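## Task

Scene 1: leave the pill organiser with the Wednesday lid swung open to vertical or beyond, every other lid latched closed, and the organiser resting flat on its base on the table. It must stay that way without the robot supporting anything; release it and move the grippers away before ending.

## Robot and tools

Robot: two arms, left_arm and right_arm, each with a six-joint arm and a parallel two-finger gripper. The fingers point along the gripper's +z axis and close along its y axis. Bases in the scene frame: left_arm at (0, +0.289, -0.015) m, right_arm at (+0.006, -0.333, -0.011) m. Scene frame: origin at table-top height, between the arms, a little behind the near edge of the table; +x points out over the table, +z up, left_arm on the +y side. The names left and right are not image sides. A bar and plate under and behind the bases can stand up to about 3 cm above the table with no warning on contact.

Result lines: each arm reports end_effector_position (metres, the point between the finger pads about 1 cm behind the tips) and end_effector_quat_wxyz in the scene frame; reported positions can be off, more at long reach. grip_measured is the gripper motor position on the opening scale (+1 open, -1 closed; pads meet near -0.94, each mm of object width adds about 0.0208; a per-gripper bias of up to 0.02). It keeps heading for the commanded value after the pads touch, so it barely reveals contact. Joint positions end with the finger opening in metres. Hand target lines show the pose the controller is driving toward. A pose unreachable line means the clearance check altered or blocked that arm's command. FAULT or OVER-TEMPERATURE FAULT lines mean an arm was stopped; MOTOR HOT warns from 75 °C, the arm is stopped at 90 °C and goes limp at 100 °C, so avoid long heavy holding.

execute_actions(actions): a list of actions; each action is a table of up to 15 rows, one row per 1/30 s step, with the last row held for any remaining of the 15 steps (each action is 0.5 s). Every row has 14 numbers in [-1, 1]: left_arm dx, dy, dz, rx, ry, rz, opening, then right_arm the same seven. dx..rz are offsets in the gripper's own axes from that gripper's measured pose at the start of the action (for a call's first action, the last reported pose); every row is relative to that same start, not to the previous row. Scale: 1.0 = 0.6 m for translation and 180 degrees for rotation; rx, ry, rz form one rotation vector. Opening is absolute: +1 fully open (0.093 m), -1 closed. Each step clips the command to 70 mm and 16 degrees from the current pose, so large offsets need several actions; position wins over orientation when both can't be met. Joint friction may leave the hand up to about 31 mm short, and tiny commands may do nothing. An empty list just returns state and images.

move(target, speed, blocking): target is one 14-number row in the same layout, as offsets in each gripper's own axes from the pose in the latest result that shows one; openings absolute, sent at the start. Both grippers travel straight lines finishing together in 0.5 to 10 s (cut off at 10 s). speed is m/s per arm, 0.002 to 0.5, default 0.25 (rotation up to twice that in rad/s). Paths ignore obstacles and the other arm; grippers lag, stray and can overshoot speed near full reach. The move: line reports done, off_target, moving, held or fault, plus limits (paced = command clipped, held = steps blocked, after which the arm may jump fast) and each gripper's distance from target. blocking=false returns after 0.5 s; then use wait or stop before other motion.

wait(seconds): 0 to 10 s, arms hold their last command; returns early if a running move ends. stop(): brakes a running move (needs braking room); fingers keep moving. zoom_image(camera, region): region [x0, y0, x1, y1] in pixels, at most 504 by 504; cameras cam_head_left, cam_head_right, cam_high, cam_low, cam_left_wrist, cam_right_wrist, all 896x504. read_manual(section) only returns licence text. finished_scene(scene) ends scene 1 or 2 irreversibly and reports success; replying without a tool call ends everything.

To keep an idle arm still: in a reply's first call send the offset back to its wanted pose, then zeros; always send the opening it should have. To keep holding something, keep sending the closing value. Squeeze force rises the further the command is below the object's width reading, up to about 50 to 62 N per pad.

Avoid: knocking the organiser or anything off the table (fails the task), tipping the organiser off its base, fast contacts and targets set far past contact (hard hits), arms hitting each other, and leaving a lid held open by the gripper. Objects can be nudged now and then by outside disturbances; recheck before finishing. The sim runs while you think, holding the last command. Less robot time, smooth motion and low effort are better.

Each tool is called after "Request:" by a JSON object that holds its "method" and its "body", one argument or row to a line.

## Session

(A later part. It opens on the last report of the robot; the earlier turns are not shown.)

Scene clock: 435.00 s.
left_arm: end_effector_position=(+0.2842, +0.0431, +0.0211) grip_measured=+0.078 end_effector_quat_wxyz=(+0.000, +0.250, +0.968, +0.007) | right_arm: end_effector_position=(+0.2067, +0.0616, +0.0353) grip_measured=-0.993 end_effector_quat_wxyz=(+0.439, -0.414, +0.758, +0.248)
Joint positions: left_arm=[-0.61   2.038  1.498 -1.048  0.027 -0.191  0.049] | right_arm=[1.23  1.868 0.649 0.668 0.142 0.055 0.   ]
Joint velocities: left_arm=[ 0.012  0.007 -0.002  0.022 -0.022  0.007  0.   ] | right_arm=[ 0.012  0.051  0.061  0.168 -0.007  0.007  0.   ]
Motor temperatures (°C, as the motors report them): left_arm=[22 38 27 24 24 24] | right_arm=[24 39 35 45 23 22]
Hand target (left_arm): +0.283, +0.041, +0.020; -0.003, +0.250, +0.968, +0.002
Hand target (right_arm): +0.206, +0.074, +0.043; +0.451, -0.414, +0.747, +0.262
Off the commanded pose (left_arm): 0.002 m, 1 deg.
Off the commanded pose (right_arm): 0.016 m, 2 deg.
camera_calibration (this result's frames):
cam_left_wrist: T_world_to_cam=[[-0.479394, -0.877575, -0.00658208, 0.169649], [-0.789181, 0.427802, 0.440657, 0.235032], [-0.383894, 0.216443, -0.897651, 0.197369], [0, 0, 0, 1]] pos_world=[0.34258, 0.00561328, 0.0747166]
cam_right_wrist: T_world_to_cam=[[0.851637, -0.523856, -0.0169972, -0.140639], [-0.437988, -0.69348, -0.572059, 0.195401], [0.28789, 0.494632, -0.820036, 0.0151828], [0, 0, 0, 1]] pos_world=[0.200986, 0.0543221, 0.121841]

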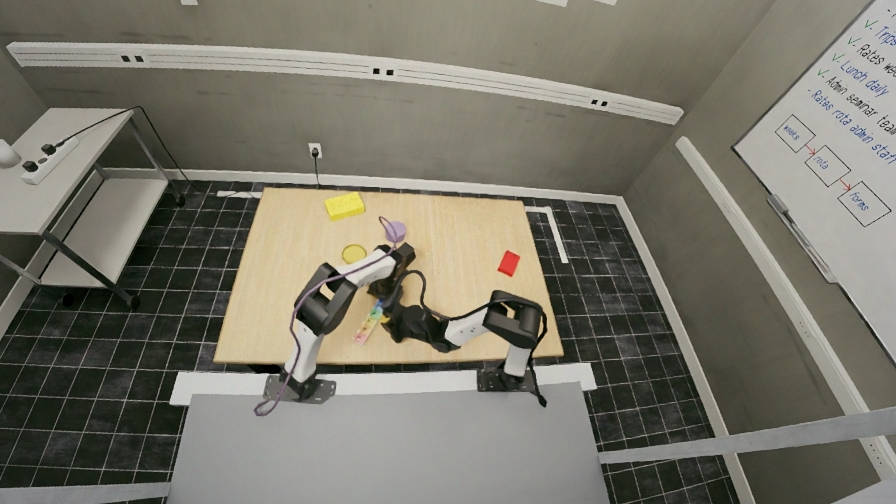

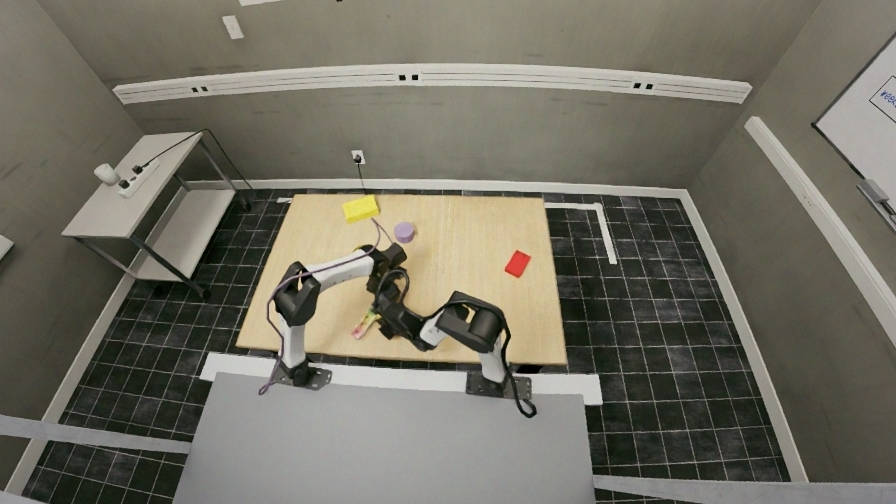

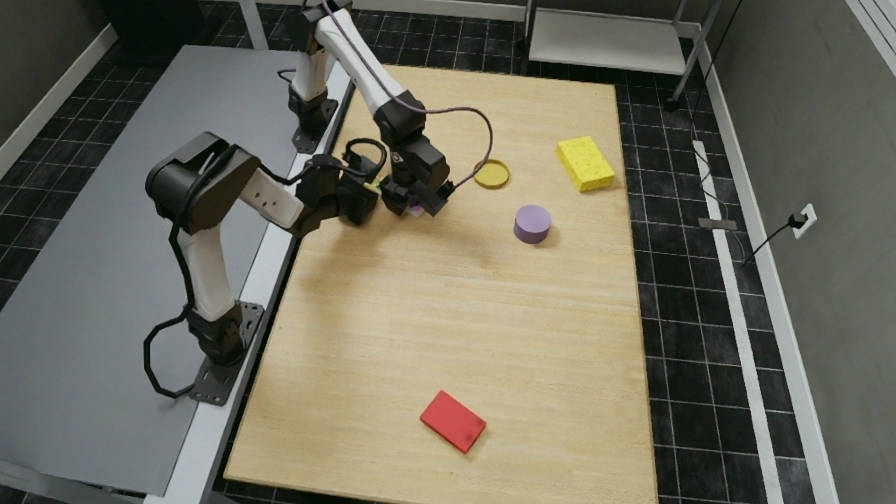

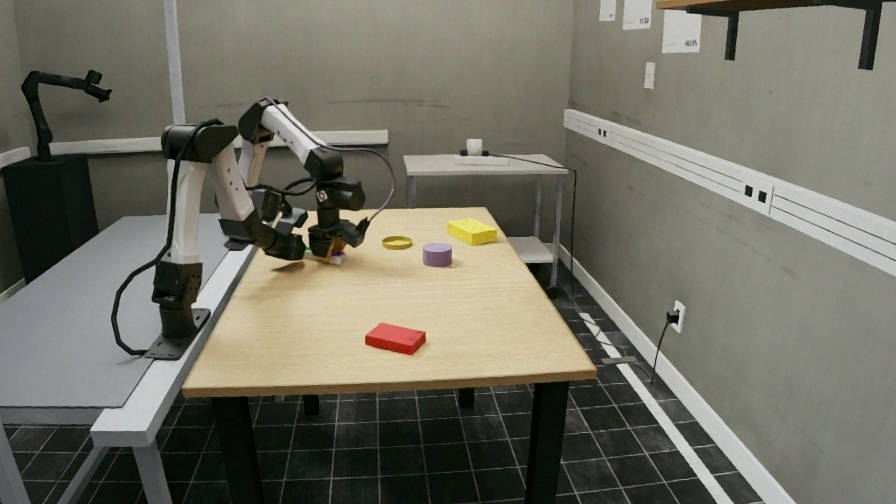

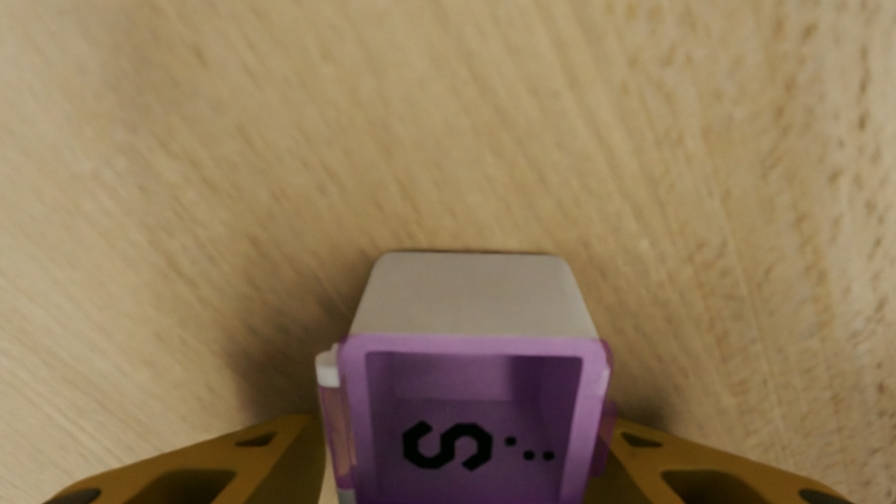

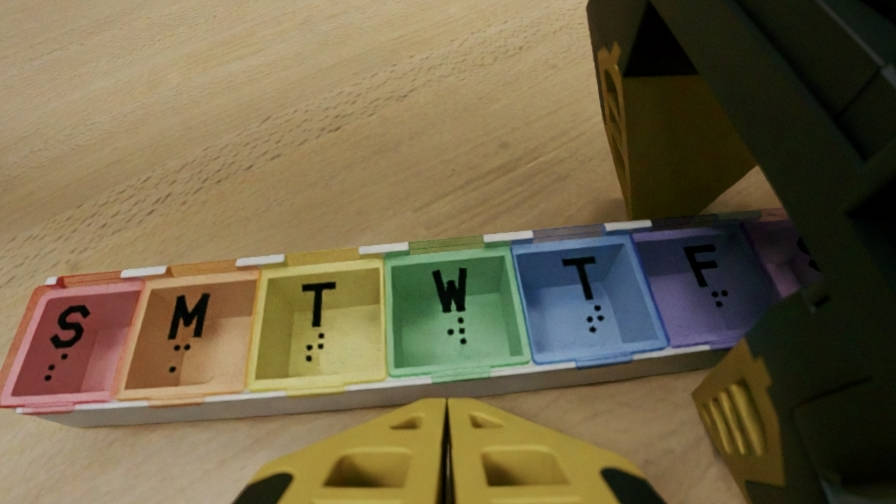

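Request:
{"method": "execute_actions", "body": {
  "actions": []
}}

Scene clock: 436.67 s.
left_arm: end_effector_position=(+0.2842, +0.0431, +0.0211) grip_measured=+0.078 end_effector_quat_wxyz=(+0.000, +0.250, +0.968, +0.007) | right_arm: end_effector_position=(+0.2075, +0.0632, +0.0375) grip_measured=-0.993 end_effector_quat_wxyz=(+0.443, -0.413, +0.756, +0.250)
Joint positions: left_arm=[-0.61   2.038  1.498 -1.048  0.027 -0.191  0.049] | right_arm=[1.23  1.869 0.652 0.676 0.142 0.055 0.   ]
Joint velocities: left_arm=[-0.012 -0.012  0.017 -0.11   0.007 -0.022  0.001] | right_arm=[-0.007 -0.007 -0.012 -0.037  0.051  0.022  0.   ]
Motor temperatures (°C, as the motors report them): left_arm=[22 39 27 24 24 24] | right_arm=[24 39 35 45 23 22]
Hand target (left_arm): +0.283, +0.041, +0.020; -0.003, +0.250, +0.968, +0.002
Hand target (right_arm): +0.206, +0.074, +0.044; +0.451, -0.413, +0.746, +0.262
Off the commanded pose (left_arm): 0.002 m, 1 deg.
Off the commanded pose (right_arm): 0.014 m, 2 deg.
camera_calibration (this result's frames):
cam_left_wrist: T_world_to_cam=[[-0.479394, -0.877575, -0.00658208, 0.169649], [-0.789181, 0.427802, 0.440657, 0.235032], [-0.383894, 0.216443, -0.897651, 0.197369], [0, 0, 0, 1]] pos_world=[0.34258, 0.00561328, 0.0747166]
cam_right_wrist: T_world_to_cam=[[0.851533, -0.52398, -0.0183688, -0.140346], [-0.435928, -0.688103, -0.58007, 0.197621], [0.291305, 0.501956, -0.81436, 0.0145412], [0, 0, 0, 1]] pos_world=[0.201422, 0.0551462, 0.123898]

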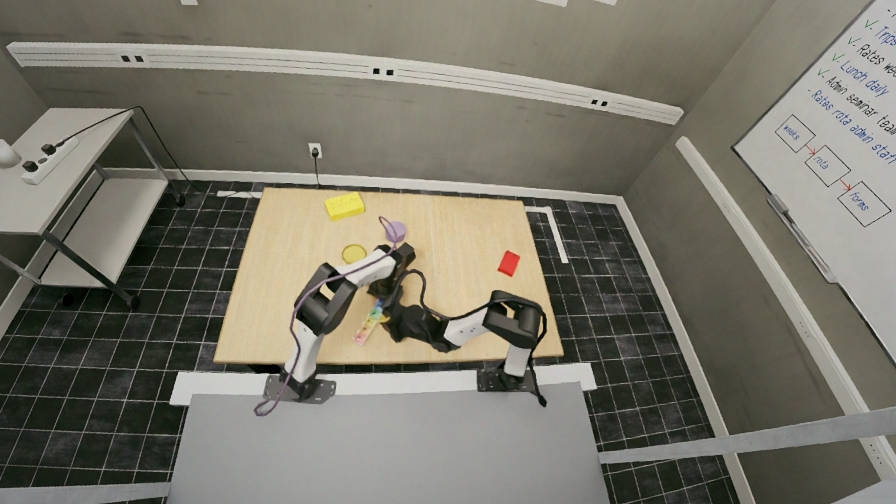

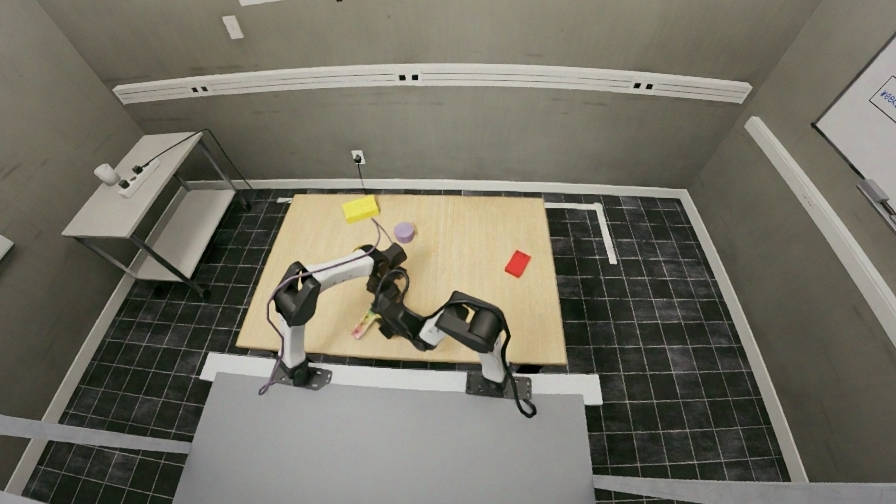

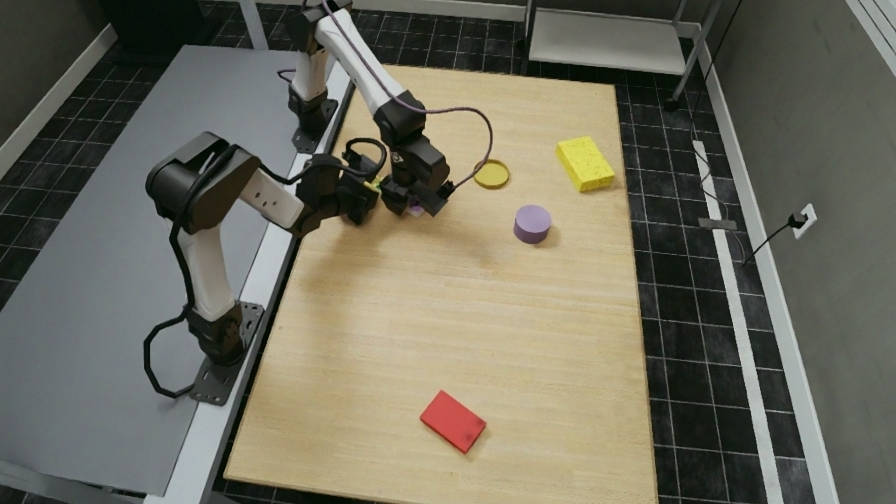

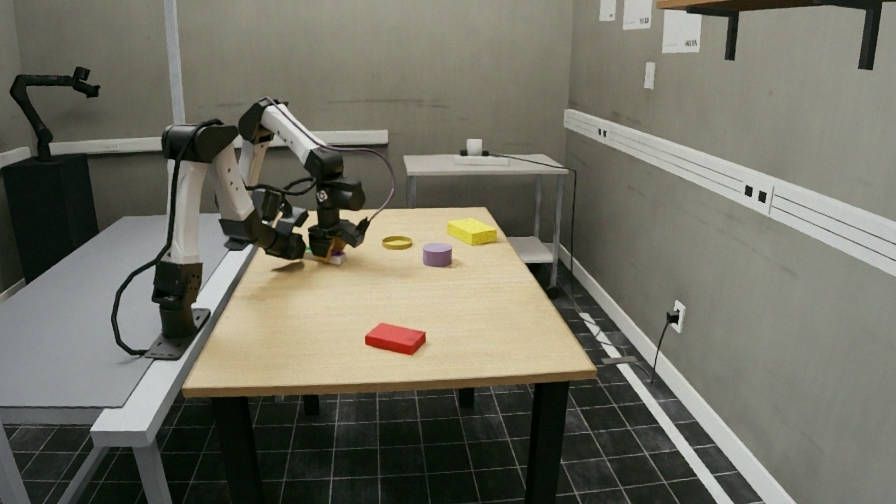

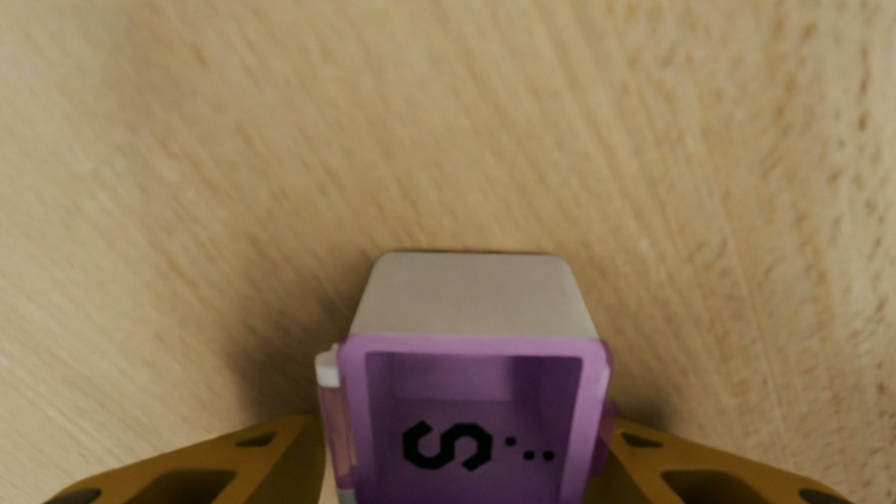

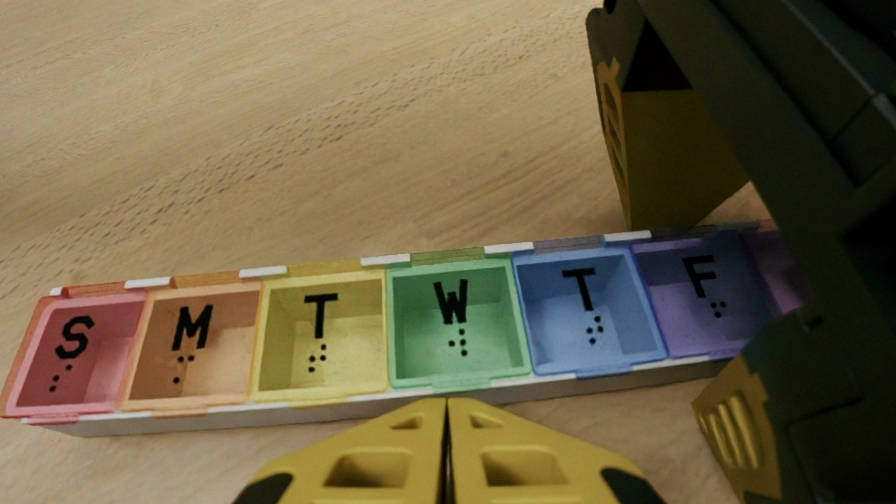

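Request:
{"method": "execute_actions", "body": {
  "actions": [
    [[-0.0030,0.0004,-0.0015,-0.0001,0.0004,-0.0005,0.08, 0.0018,0,0.0007,0,0.0008,-0.0001,-1],[-0.0070,0.0010,-0.0030,-0.0002,0.0008,-0.0011,0.08, 0.0041,-0.0001,0.0015,0.0002,0.0019,-0.0002,-1],[-0.0115,0.0016,-0.0045,-0.0003,0.0014,-0.0019,0.08, 0.0067,-0.0002,0.0025,0.0003,0.0031,-0.0004,-1],[-0.0160,0.0022,-0.0055,-0.0004,0.0019,-0.0026,0.08, 0.0093,-0.0003,0.0035,0.0004,0.0043,-0.0005,-1],[-0.0205,0.0028,-0.0062,-0.0005,0.0025,-0.0033,0.08, 0.0119,-0.0004,0.0045,0.0005,0.0056,-0.0007,-1],[-0.0250,0.0034,-0.0065,-0.0006,0.0030,-0.0041,0.08, 0.0145,-0.0005,0.0055,0.0006,0.0068,-0.0008,-1],[-0.0292,0.0040,-0.0065,-0.0007,0.0035,-0.0048,0.08, 0.0170,-0.0006,0.0064,0.0007,0.0079,-0.0010,-1],[-0.0331,0.0045,-0.0060,-0.0008,0.0040,-0.0054,0.08, 0.0192,-0.0007,0.0073,0.0007,0.0090,-0.0011,-1],[-0.0365,0.0050,-0.0053,-0.0009,0.0044,-0.0059,0.08, 0.0212,-0.0007,0.0080,0.0008,0.0099,-0.0012,-1],[-0.0394,0.0053,-0.0046,-0.0010,0.0047,-0.0064,0.08, 0.0229,-0.0008,0.0086,0.0009,0.0107,-0.0013,-1],[-0.0417,0.0057,-0.0040,-0.0010,0.0050,-0.0068,0.08, 0.0242,-0.0008,0.0092,0.0009,0.0113,-0.0014,-1],[-0.0433,0.0059,-0.0035,-0.0011,0.0052,-0.0071,0.08, 0.0252,-0.0009,0.0095,0.0010,0.0118,-0.0015,-1],[-0.0442,0.0060,-0.0033,-0.0011,0.0053,-0.0072,0.08, 0.0257,-0.0009,0.0097,0.0010,0.0120,-0.0015,-1]]
  ]
}}

Scene clock: 469.00 s.
left_arm: end_effector_position=(+0.3071, +0.0259, +0.0285) grip_measured=+0.078 end_effector_quat_wxyz=(+0.011, +0.248, +0.969, +0.002) | right_arm: end_effector_position=(+0.2066, +0.0619, +0.0280) grip_measured=-0.993 end_effector_quat_wxyz=(+0.435, -0.416, +0.760, +0.245)
Joint positions: left_arm=[-0.606  2.117  1.649 -1.095  0.027 -0.191  0.049] | right_arm=[1.23  1.891 0.652 0.676 0.142 0.055 0.   ]
Joint velocities: left_arm=[ 0.027  0.09   0.046 -0.11  -0.022 -0.022  0.   ] | right_arm=[ 0.007  0.042  0.012  0.051 -0.007 -0.037  0.   ]
Motor temperatures (°C, as the motors report them): left_arm=[22 46 30 24 24 24] | right_arm=[24 37 37 46 23 22]
Hand target (left_arm): +0.309, +0.034, +0.023; -0.007, +0.239, +0.971, +0.011
Hand target (right_arm): +0.206, +0.061, +0.021; +0.429, -0.419, +0.763, +0.241
Off the commanded pose (left_arm): 0.010 m, 3 deg.
Off the commanded pose (right_arm): 0.007 m, 1 deg.
camera_calibration (this result's frames):
cam_left_wrist: T_world_to_cam=[[-0.476456, -0.879195, -0.00236801, 0.16458], [-0.798421, 0.431551, 0.419866, 0.260577], [-0.368123, 0.201938, -0.907583, 0.212345], [0, 0, 0, 1]] pos_world=[0.364634, -0.010635, 0.0837031]
cam_right_wrist: T_world_to_cam=[[0.851773, -0.523688, -0.0153113, -0.140572], [-0.440478, -0.699998, -0.562123, 0.192037], [0.283659, 0.485546, -0.826912, 0.0107113], [0, 0, 0, 1]] pos_world=[0.201285, 0.0556084, 0.114653]

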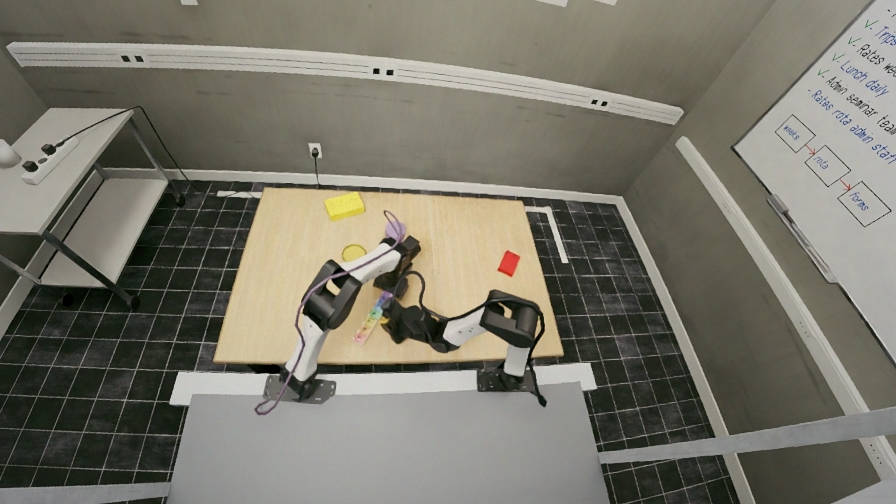

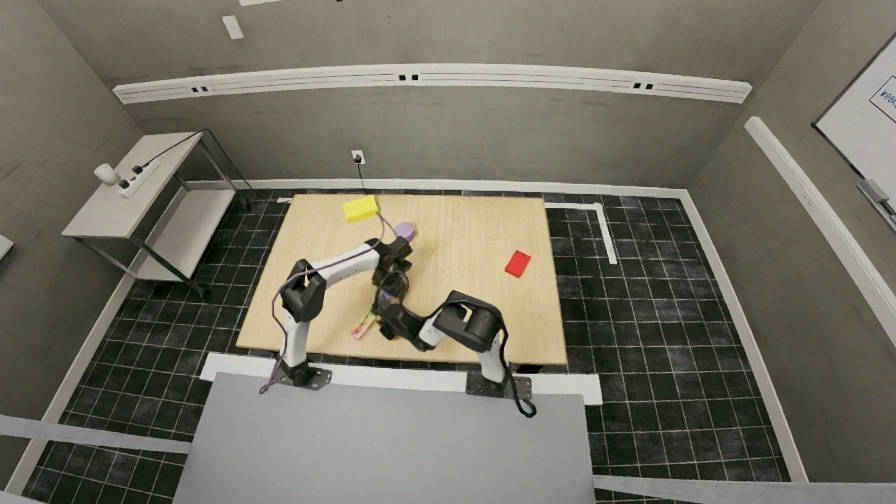

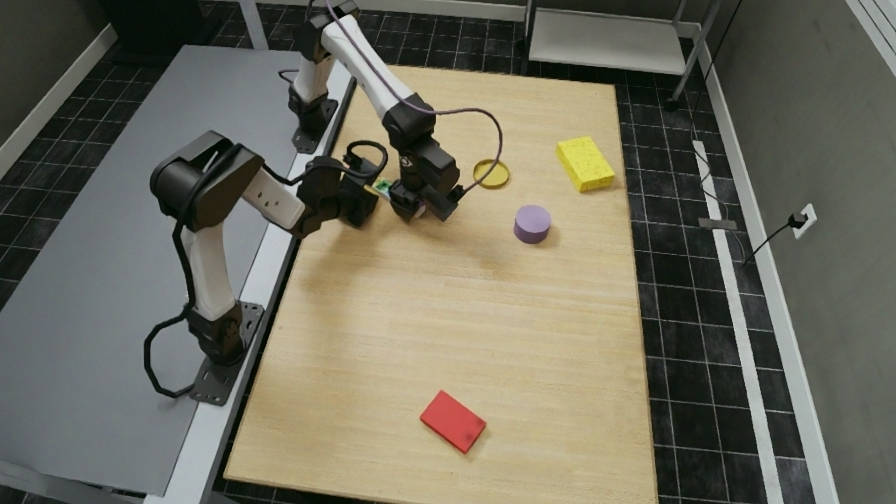

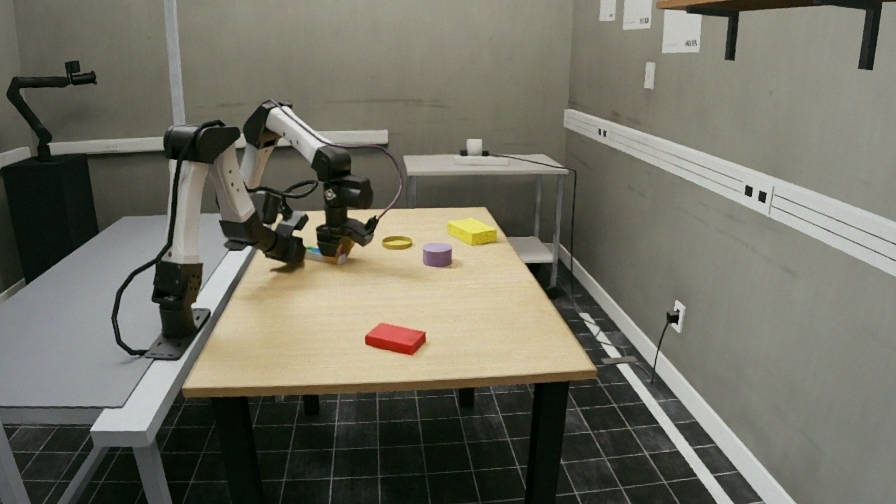

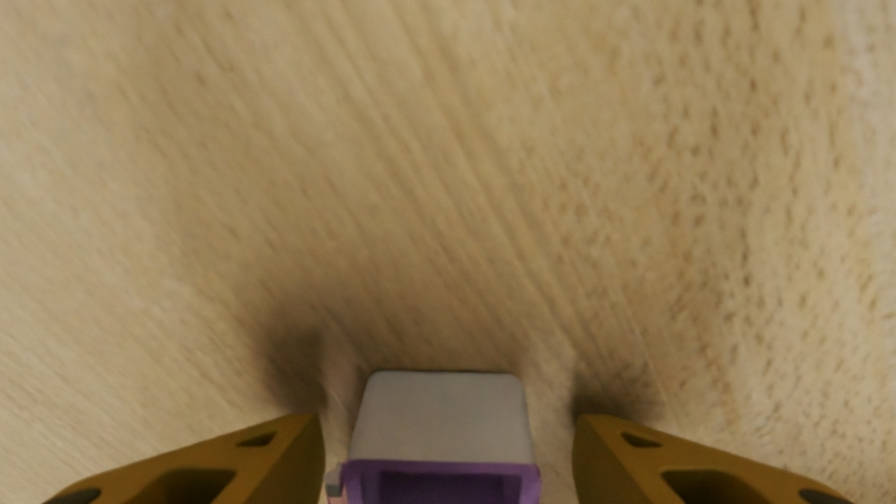

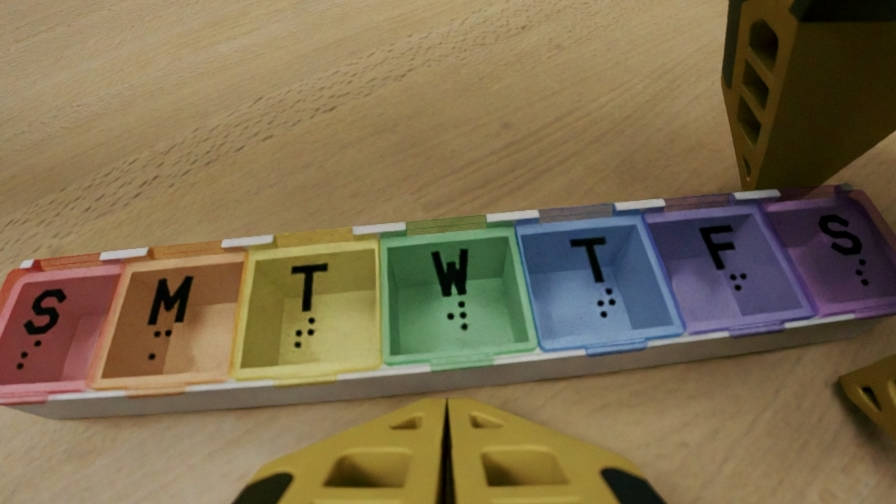

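Request:
{"method": "execute_actions", "body": {
  "actions": []
}}

Scene clock: 469.43 s.
left_arm: end_effector_position=(+0.3043, +0.0293, +0.0268) grip_measured=+0.078 end_effector_quat_wxyz=(+0.001, +0.247, +0.969, +0.007) | right_arm: end_effector_position=(+0.2065, +0.0618, +0.0275) grip_measured=-0.993 end_effector_quat_wxyz=(+0.435, -0.417, +0.760, +0.244)
Joint positions: left_arm=[-0.604  2.122  1.65  -1.112  0.027 -0.191  0.049] | right_arm=[1.23  1.893 0.652 0.676 0.142 0.055 0.   ]
Joint velocities: left_arm=[-0.007 -0.002  0.002 -0.022 -0.081 -0.022  0.001] | right_arm=[-0.007 -0.002 -0.002  0.066 -0.037 -0.081  0.   ]
Motor temperatures (°C, as the motors report them): left_arm=[22 46 30 24 24 24] | right_arm=[24 37 37 46 23 22]
Hand target (left_arm): +0.309, +0.034, +0.024; -0.007, +0.239, +0.971, +0.011
Hand target (right_arm): +0.206, +0.061, +0.021; +0.429, -0.419, +0.763, +0.241
Off the commanded pose (left_arm): 0.007 m, 1 deg.
Off the commanded pose (right_arm): 0.006 m, 1 deg.
camera_calibration (this result's frames):
cam_left_wrist: T_world_to_cam=[[-0.474091, -0.880452, -0.00647774, 0.165649], [-0.792562, 0.423538, 0.438704, 0.25558], [-0.383515, 0.21312, -0.898608, 0.213215], [0, 0, 0, 1]] pos_world=[0.362867, -0.00784199, 0.0805459]
cam_right_wrist: T_world_to_cam=[[0.851786, -0.523671, -0.0151534, -0.140583], [-0.440709, -0.700603, -0.561187, 0.19175], [0.283261, 0.48469, -0.82755, 0.0105098], [0, 0, 0, 1]] pos_world=[0.201276, 0.0556272, 0.114175]

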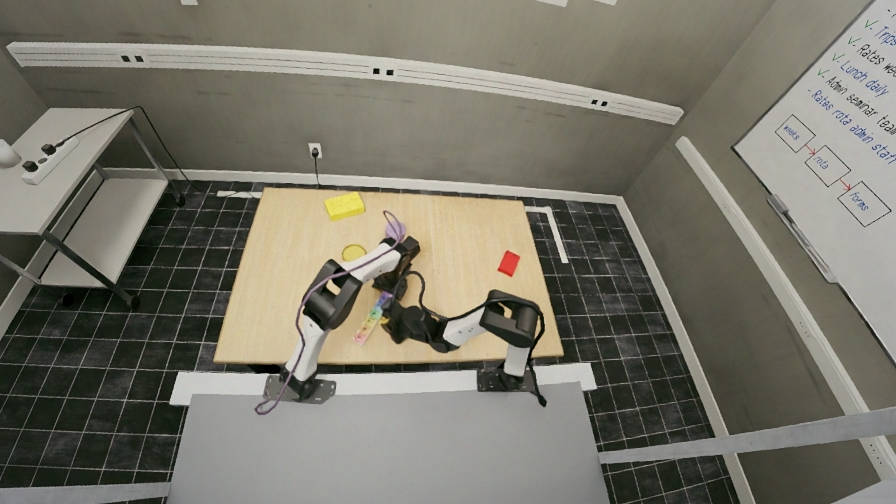

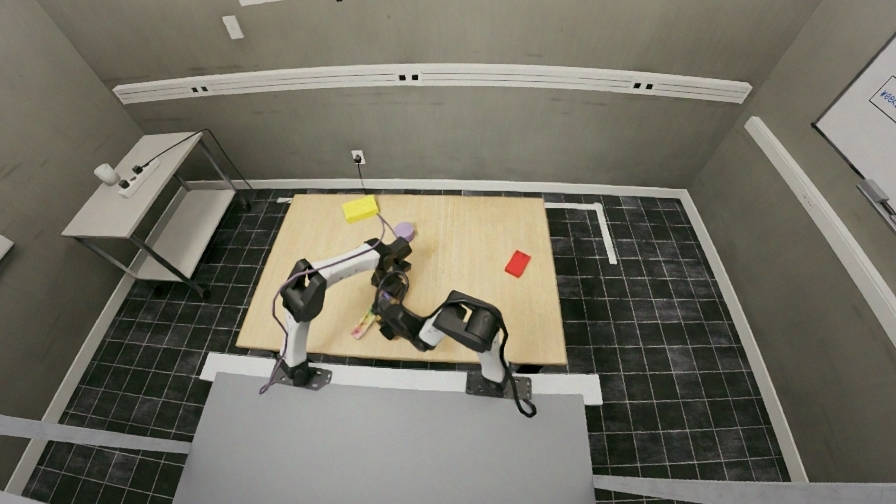

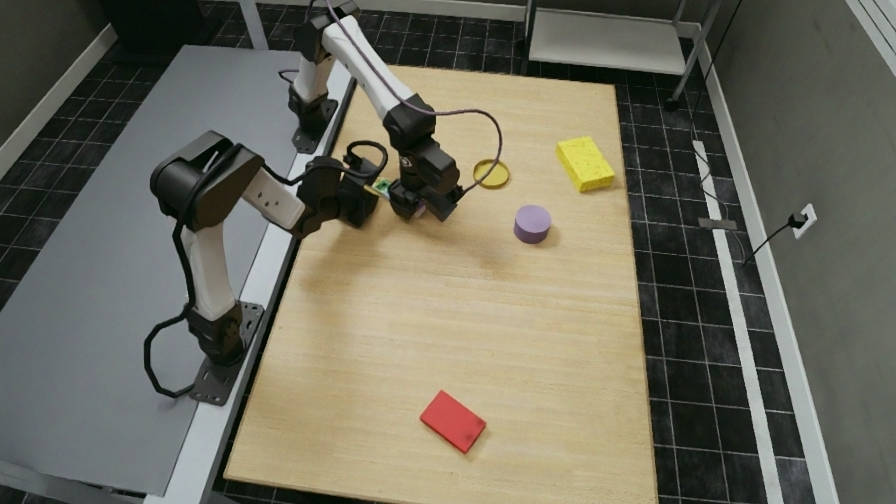

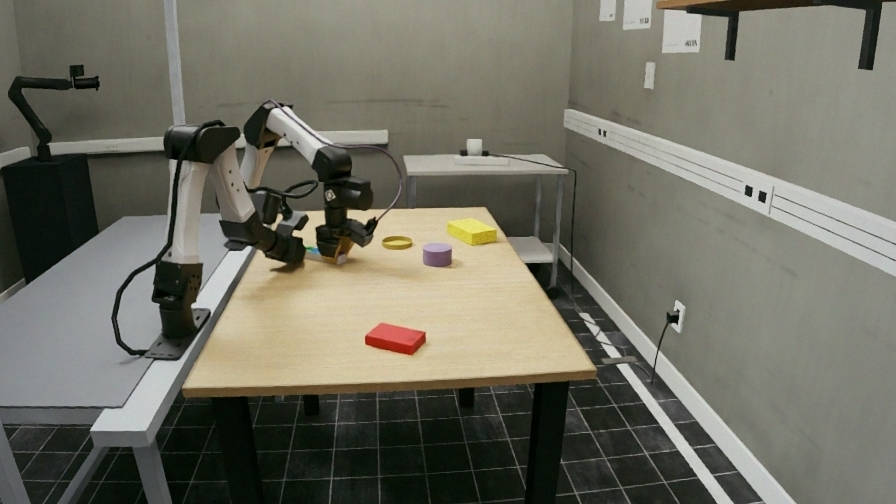

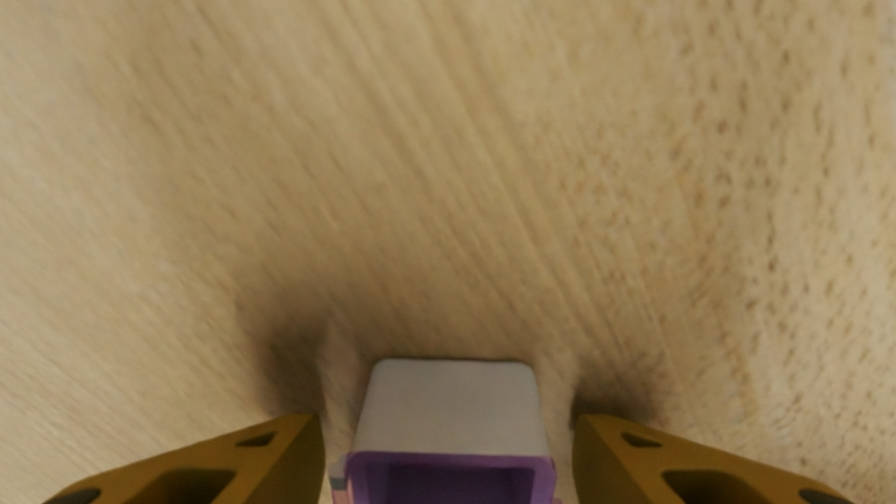

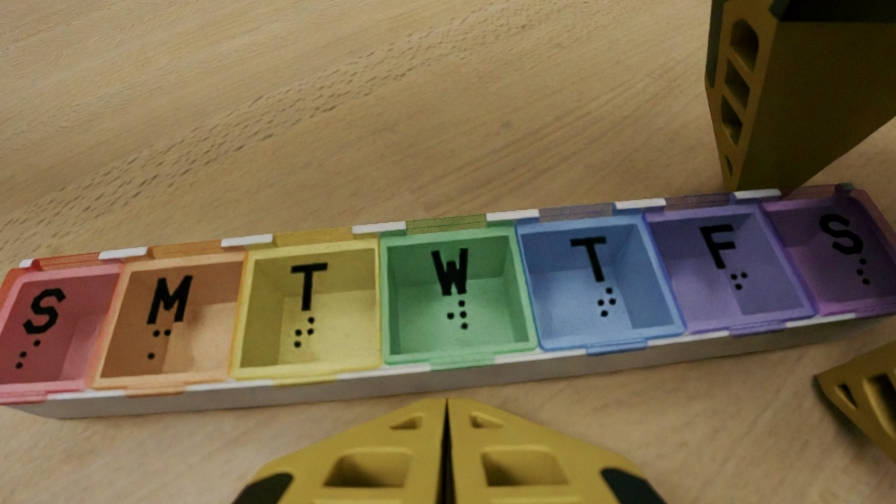

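Request:
{"method": "zoom_image", "body": {
  "camera": "cam_right_wrist",
  "region": [370, 330, 550, 430]
}}

Region (370, 330, 550, 430) of cam_right_wrist's 896x504 image, scaled by 2.800, with more detail than that image has.

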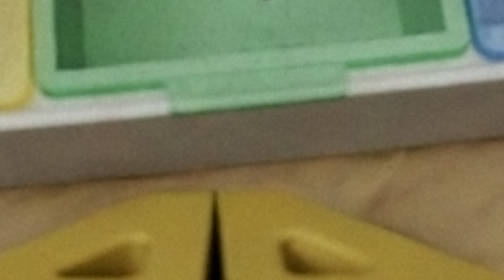

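Request:
{"method": "execute_actions", "body": {
  "actions": [
    [[0,0,0,0,0,0,0.0, 0,0,0,0,0,0,-1],[0,0,0,0,0,0,-0.08, 0,0,0,0,0,0,-1],[0,0,0,0,0,0,-0.15, 0,0,0,0,0,0,-1],[0,0,0,0,0,0,-0.20, -0.0040,0.0004,0.0009,-0.0001,-0.0016,0.0002,-1],[0,0,0,0,0,0,-0.25, -0.0080,0.0009,0.0018,-0.0003,-0.0032,0.0004,-1],[0,0,0,0,0,0,-0.30, -0.0120,0.0013,0.0027,-0.0004,-0.0048,0.0006,-1],[0,0,0,0,0,0,-0.35, -0.0155,0.0017,0.0034,-0.0005,-0.0063,0.0008,-1],[0,0,0,0,0,0,-0.4, -0.0185,0.0021,0.0041,-0.0006,-0.0075,0.0009,-1],[0.001,0.0002,0.0055,-0.0006,0.0027,0,-0.4, -0.0210,0.0024,0.0046,-0.0007,-0.0085,0.0011,-1],[0.002,0.0004,0.011,-0.0012,0.0055,0,-0.4, -0.0235,0.0026,0.0052,-0.0008,-0.0095,0.0012,-1],[0.003,0.0007,0.0165,-0.0018,0.0082,0,-0.4, -0.0260,0.0029,0.0058,-0.0008,-0.0105,0.0013,-1],[0.004,0.0009,0.0222,-0.0024,0.0109,0,-0.4, -0.0280,0.0031,0.0062,-0.0009,-0.0113,0.0014,-1],[0.004,0.0009,0.0222,-0.0024,0.0109,0,-0.4, -0.0297,0.0033,0.0066,-0.0010,-0.0120,0.0015,-1],[0.004,0.0009,0.0222,-0.0024,0.0109,0,-0.4, -0.0312,0.0035,0.0069,-0.0010,-0.0126,0.0016,-1]]
  ]
}}

Scene clock: 497.10 s.
left_arm: end_effector_position=(+0.3042, +0.0294, +0.0264) grip_measured=-0.380 end_effector_quat_wxyz=(+0.000, +0.247, +0.969, +0.007) | right_arm: end_effector_position=(+0.2075, +0.0639, +0.0299) grip_measured=-0.993 end_effector_quat_wxyz=(+0.437, -0.415, +0.759, +0.246)
Joint positions: left_arm=[-0.604  2.123  1.65  -1.113  0.027 -0.191  0.027] | right_arm=[1.23  1.893 0.659 0.676 0.142 0.055 0.   ]
Joint velocities: left_arm=[ 0.002 -0.012 -0.027 -0.037 -0.037 -0.022  0.   ] | right_arm=[-0.012  0.002  0.1   -0.022  0.022 -0.007  0.   ]
Motor temperatures (°C, as the motors report them): left_arm=[22 47 33 24 24 24] | right_arm=[24 37 36 44 23 22]
Hand target (left_arm): +0.303, +0.031, +0.014; -0.015, +0.247, +0.969, +0.015
Hand target (right_arm): +0.212, +0.073, +0.042; +0.448, -0.410, +0.752, +0.255
Off the commanded pose (left_arm): 0.013 m, 2 deg.
Off the commanded pose (right_arm): 0.016 m, 2 deg.
camera_calibration (this result's frames):
cam_left_wrist: T_world_to_cam=[[-0.474033, -0.880481, -0.00684847, 0.165709], [-0.791948, 0.422943, 0.440383, 0.255325], [-0.384852, 0.214179, -0.897784, 0.213065], [0, 0, 0, 1]] pos_world=[0.362754, -0.00771897, 0.07998]
cam_right_wrist: T_world_to_cam=[[0.851712, -0.523764, -0.0160486, -0.140264], [-0.439395, -0.69716, -0.566481, 0.194637], [0.285514, 0.48953, -0.823919, 0.0103331], [0, 0, 0, 1]] pos_world=[0.202037, 0.0571696, 0.116521]

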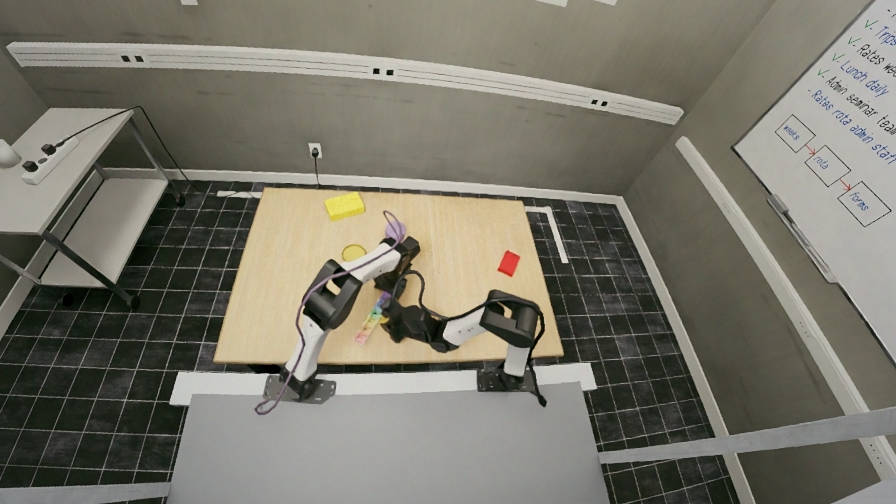

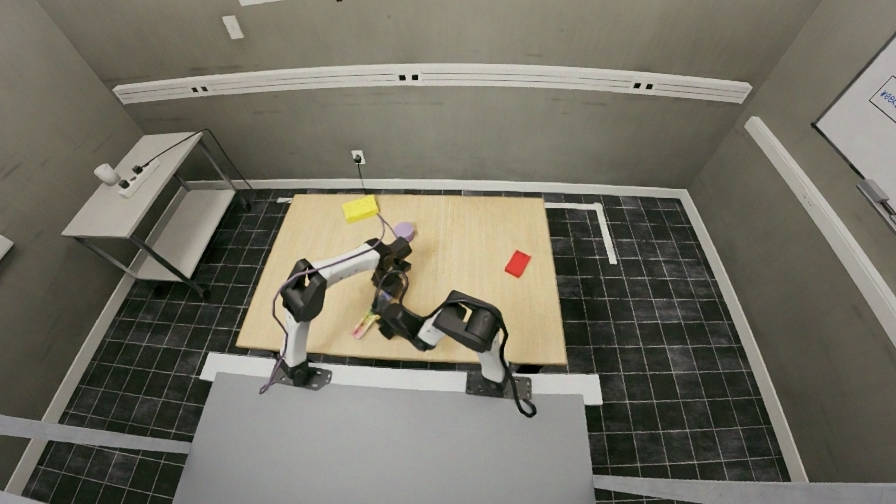

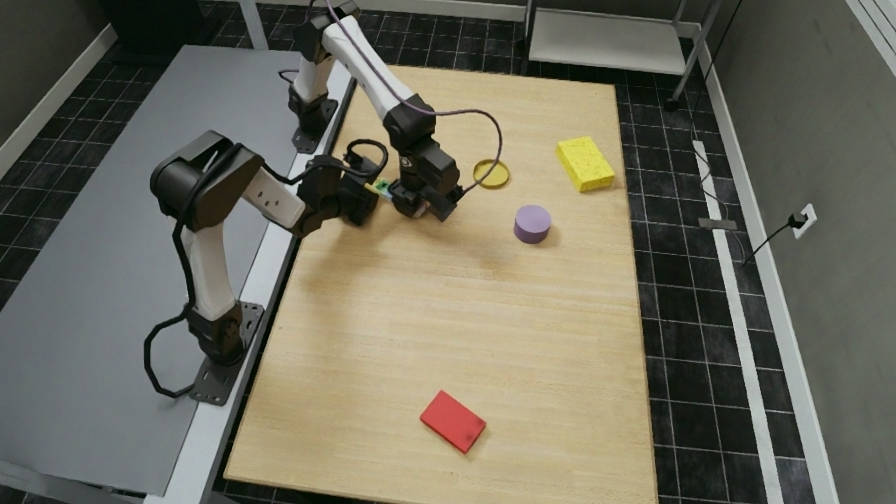

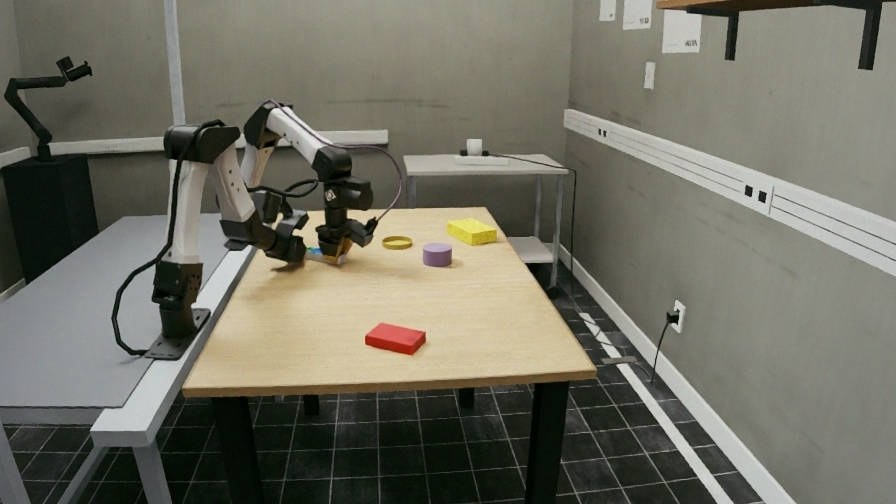

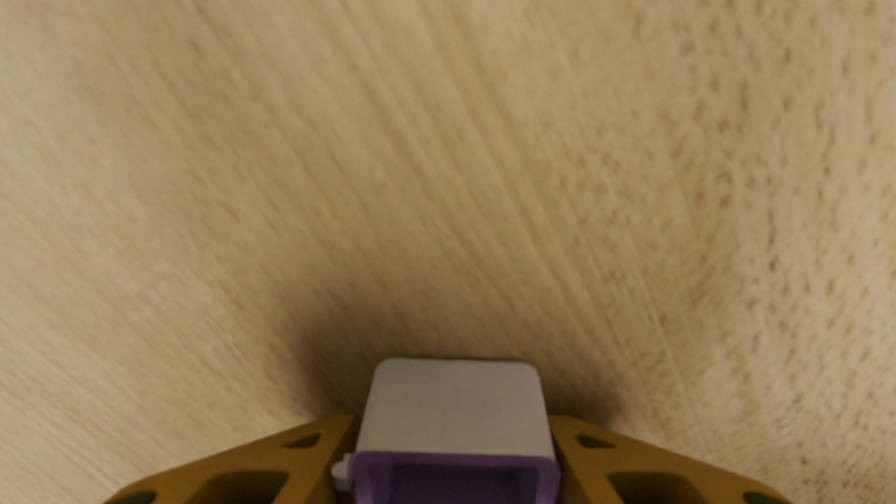

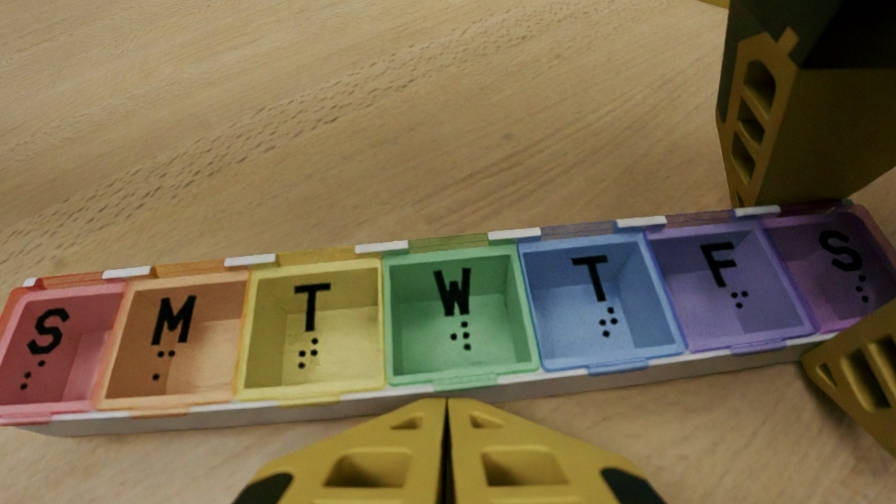

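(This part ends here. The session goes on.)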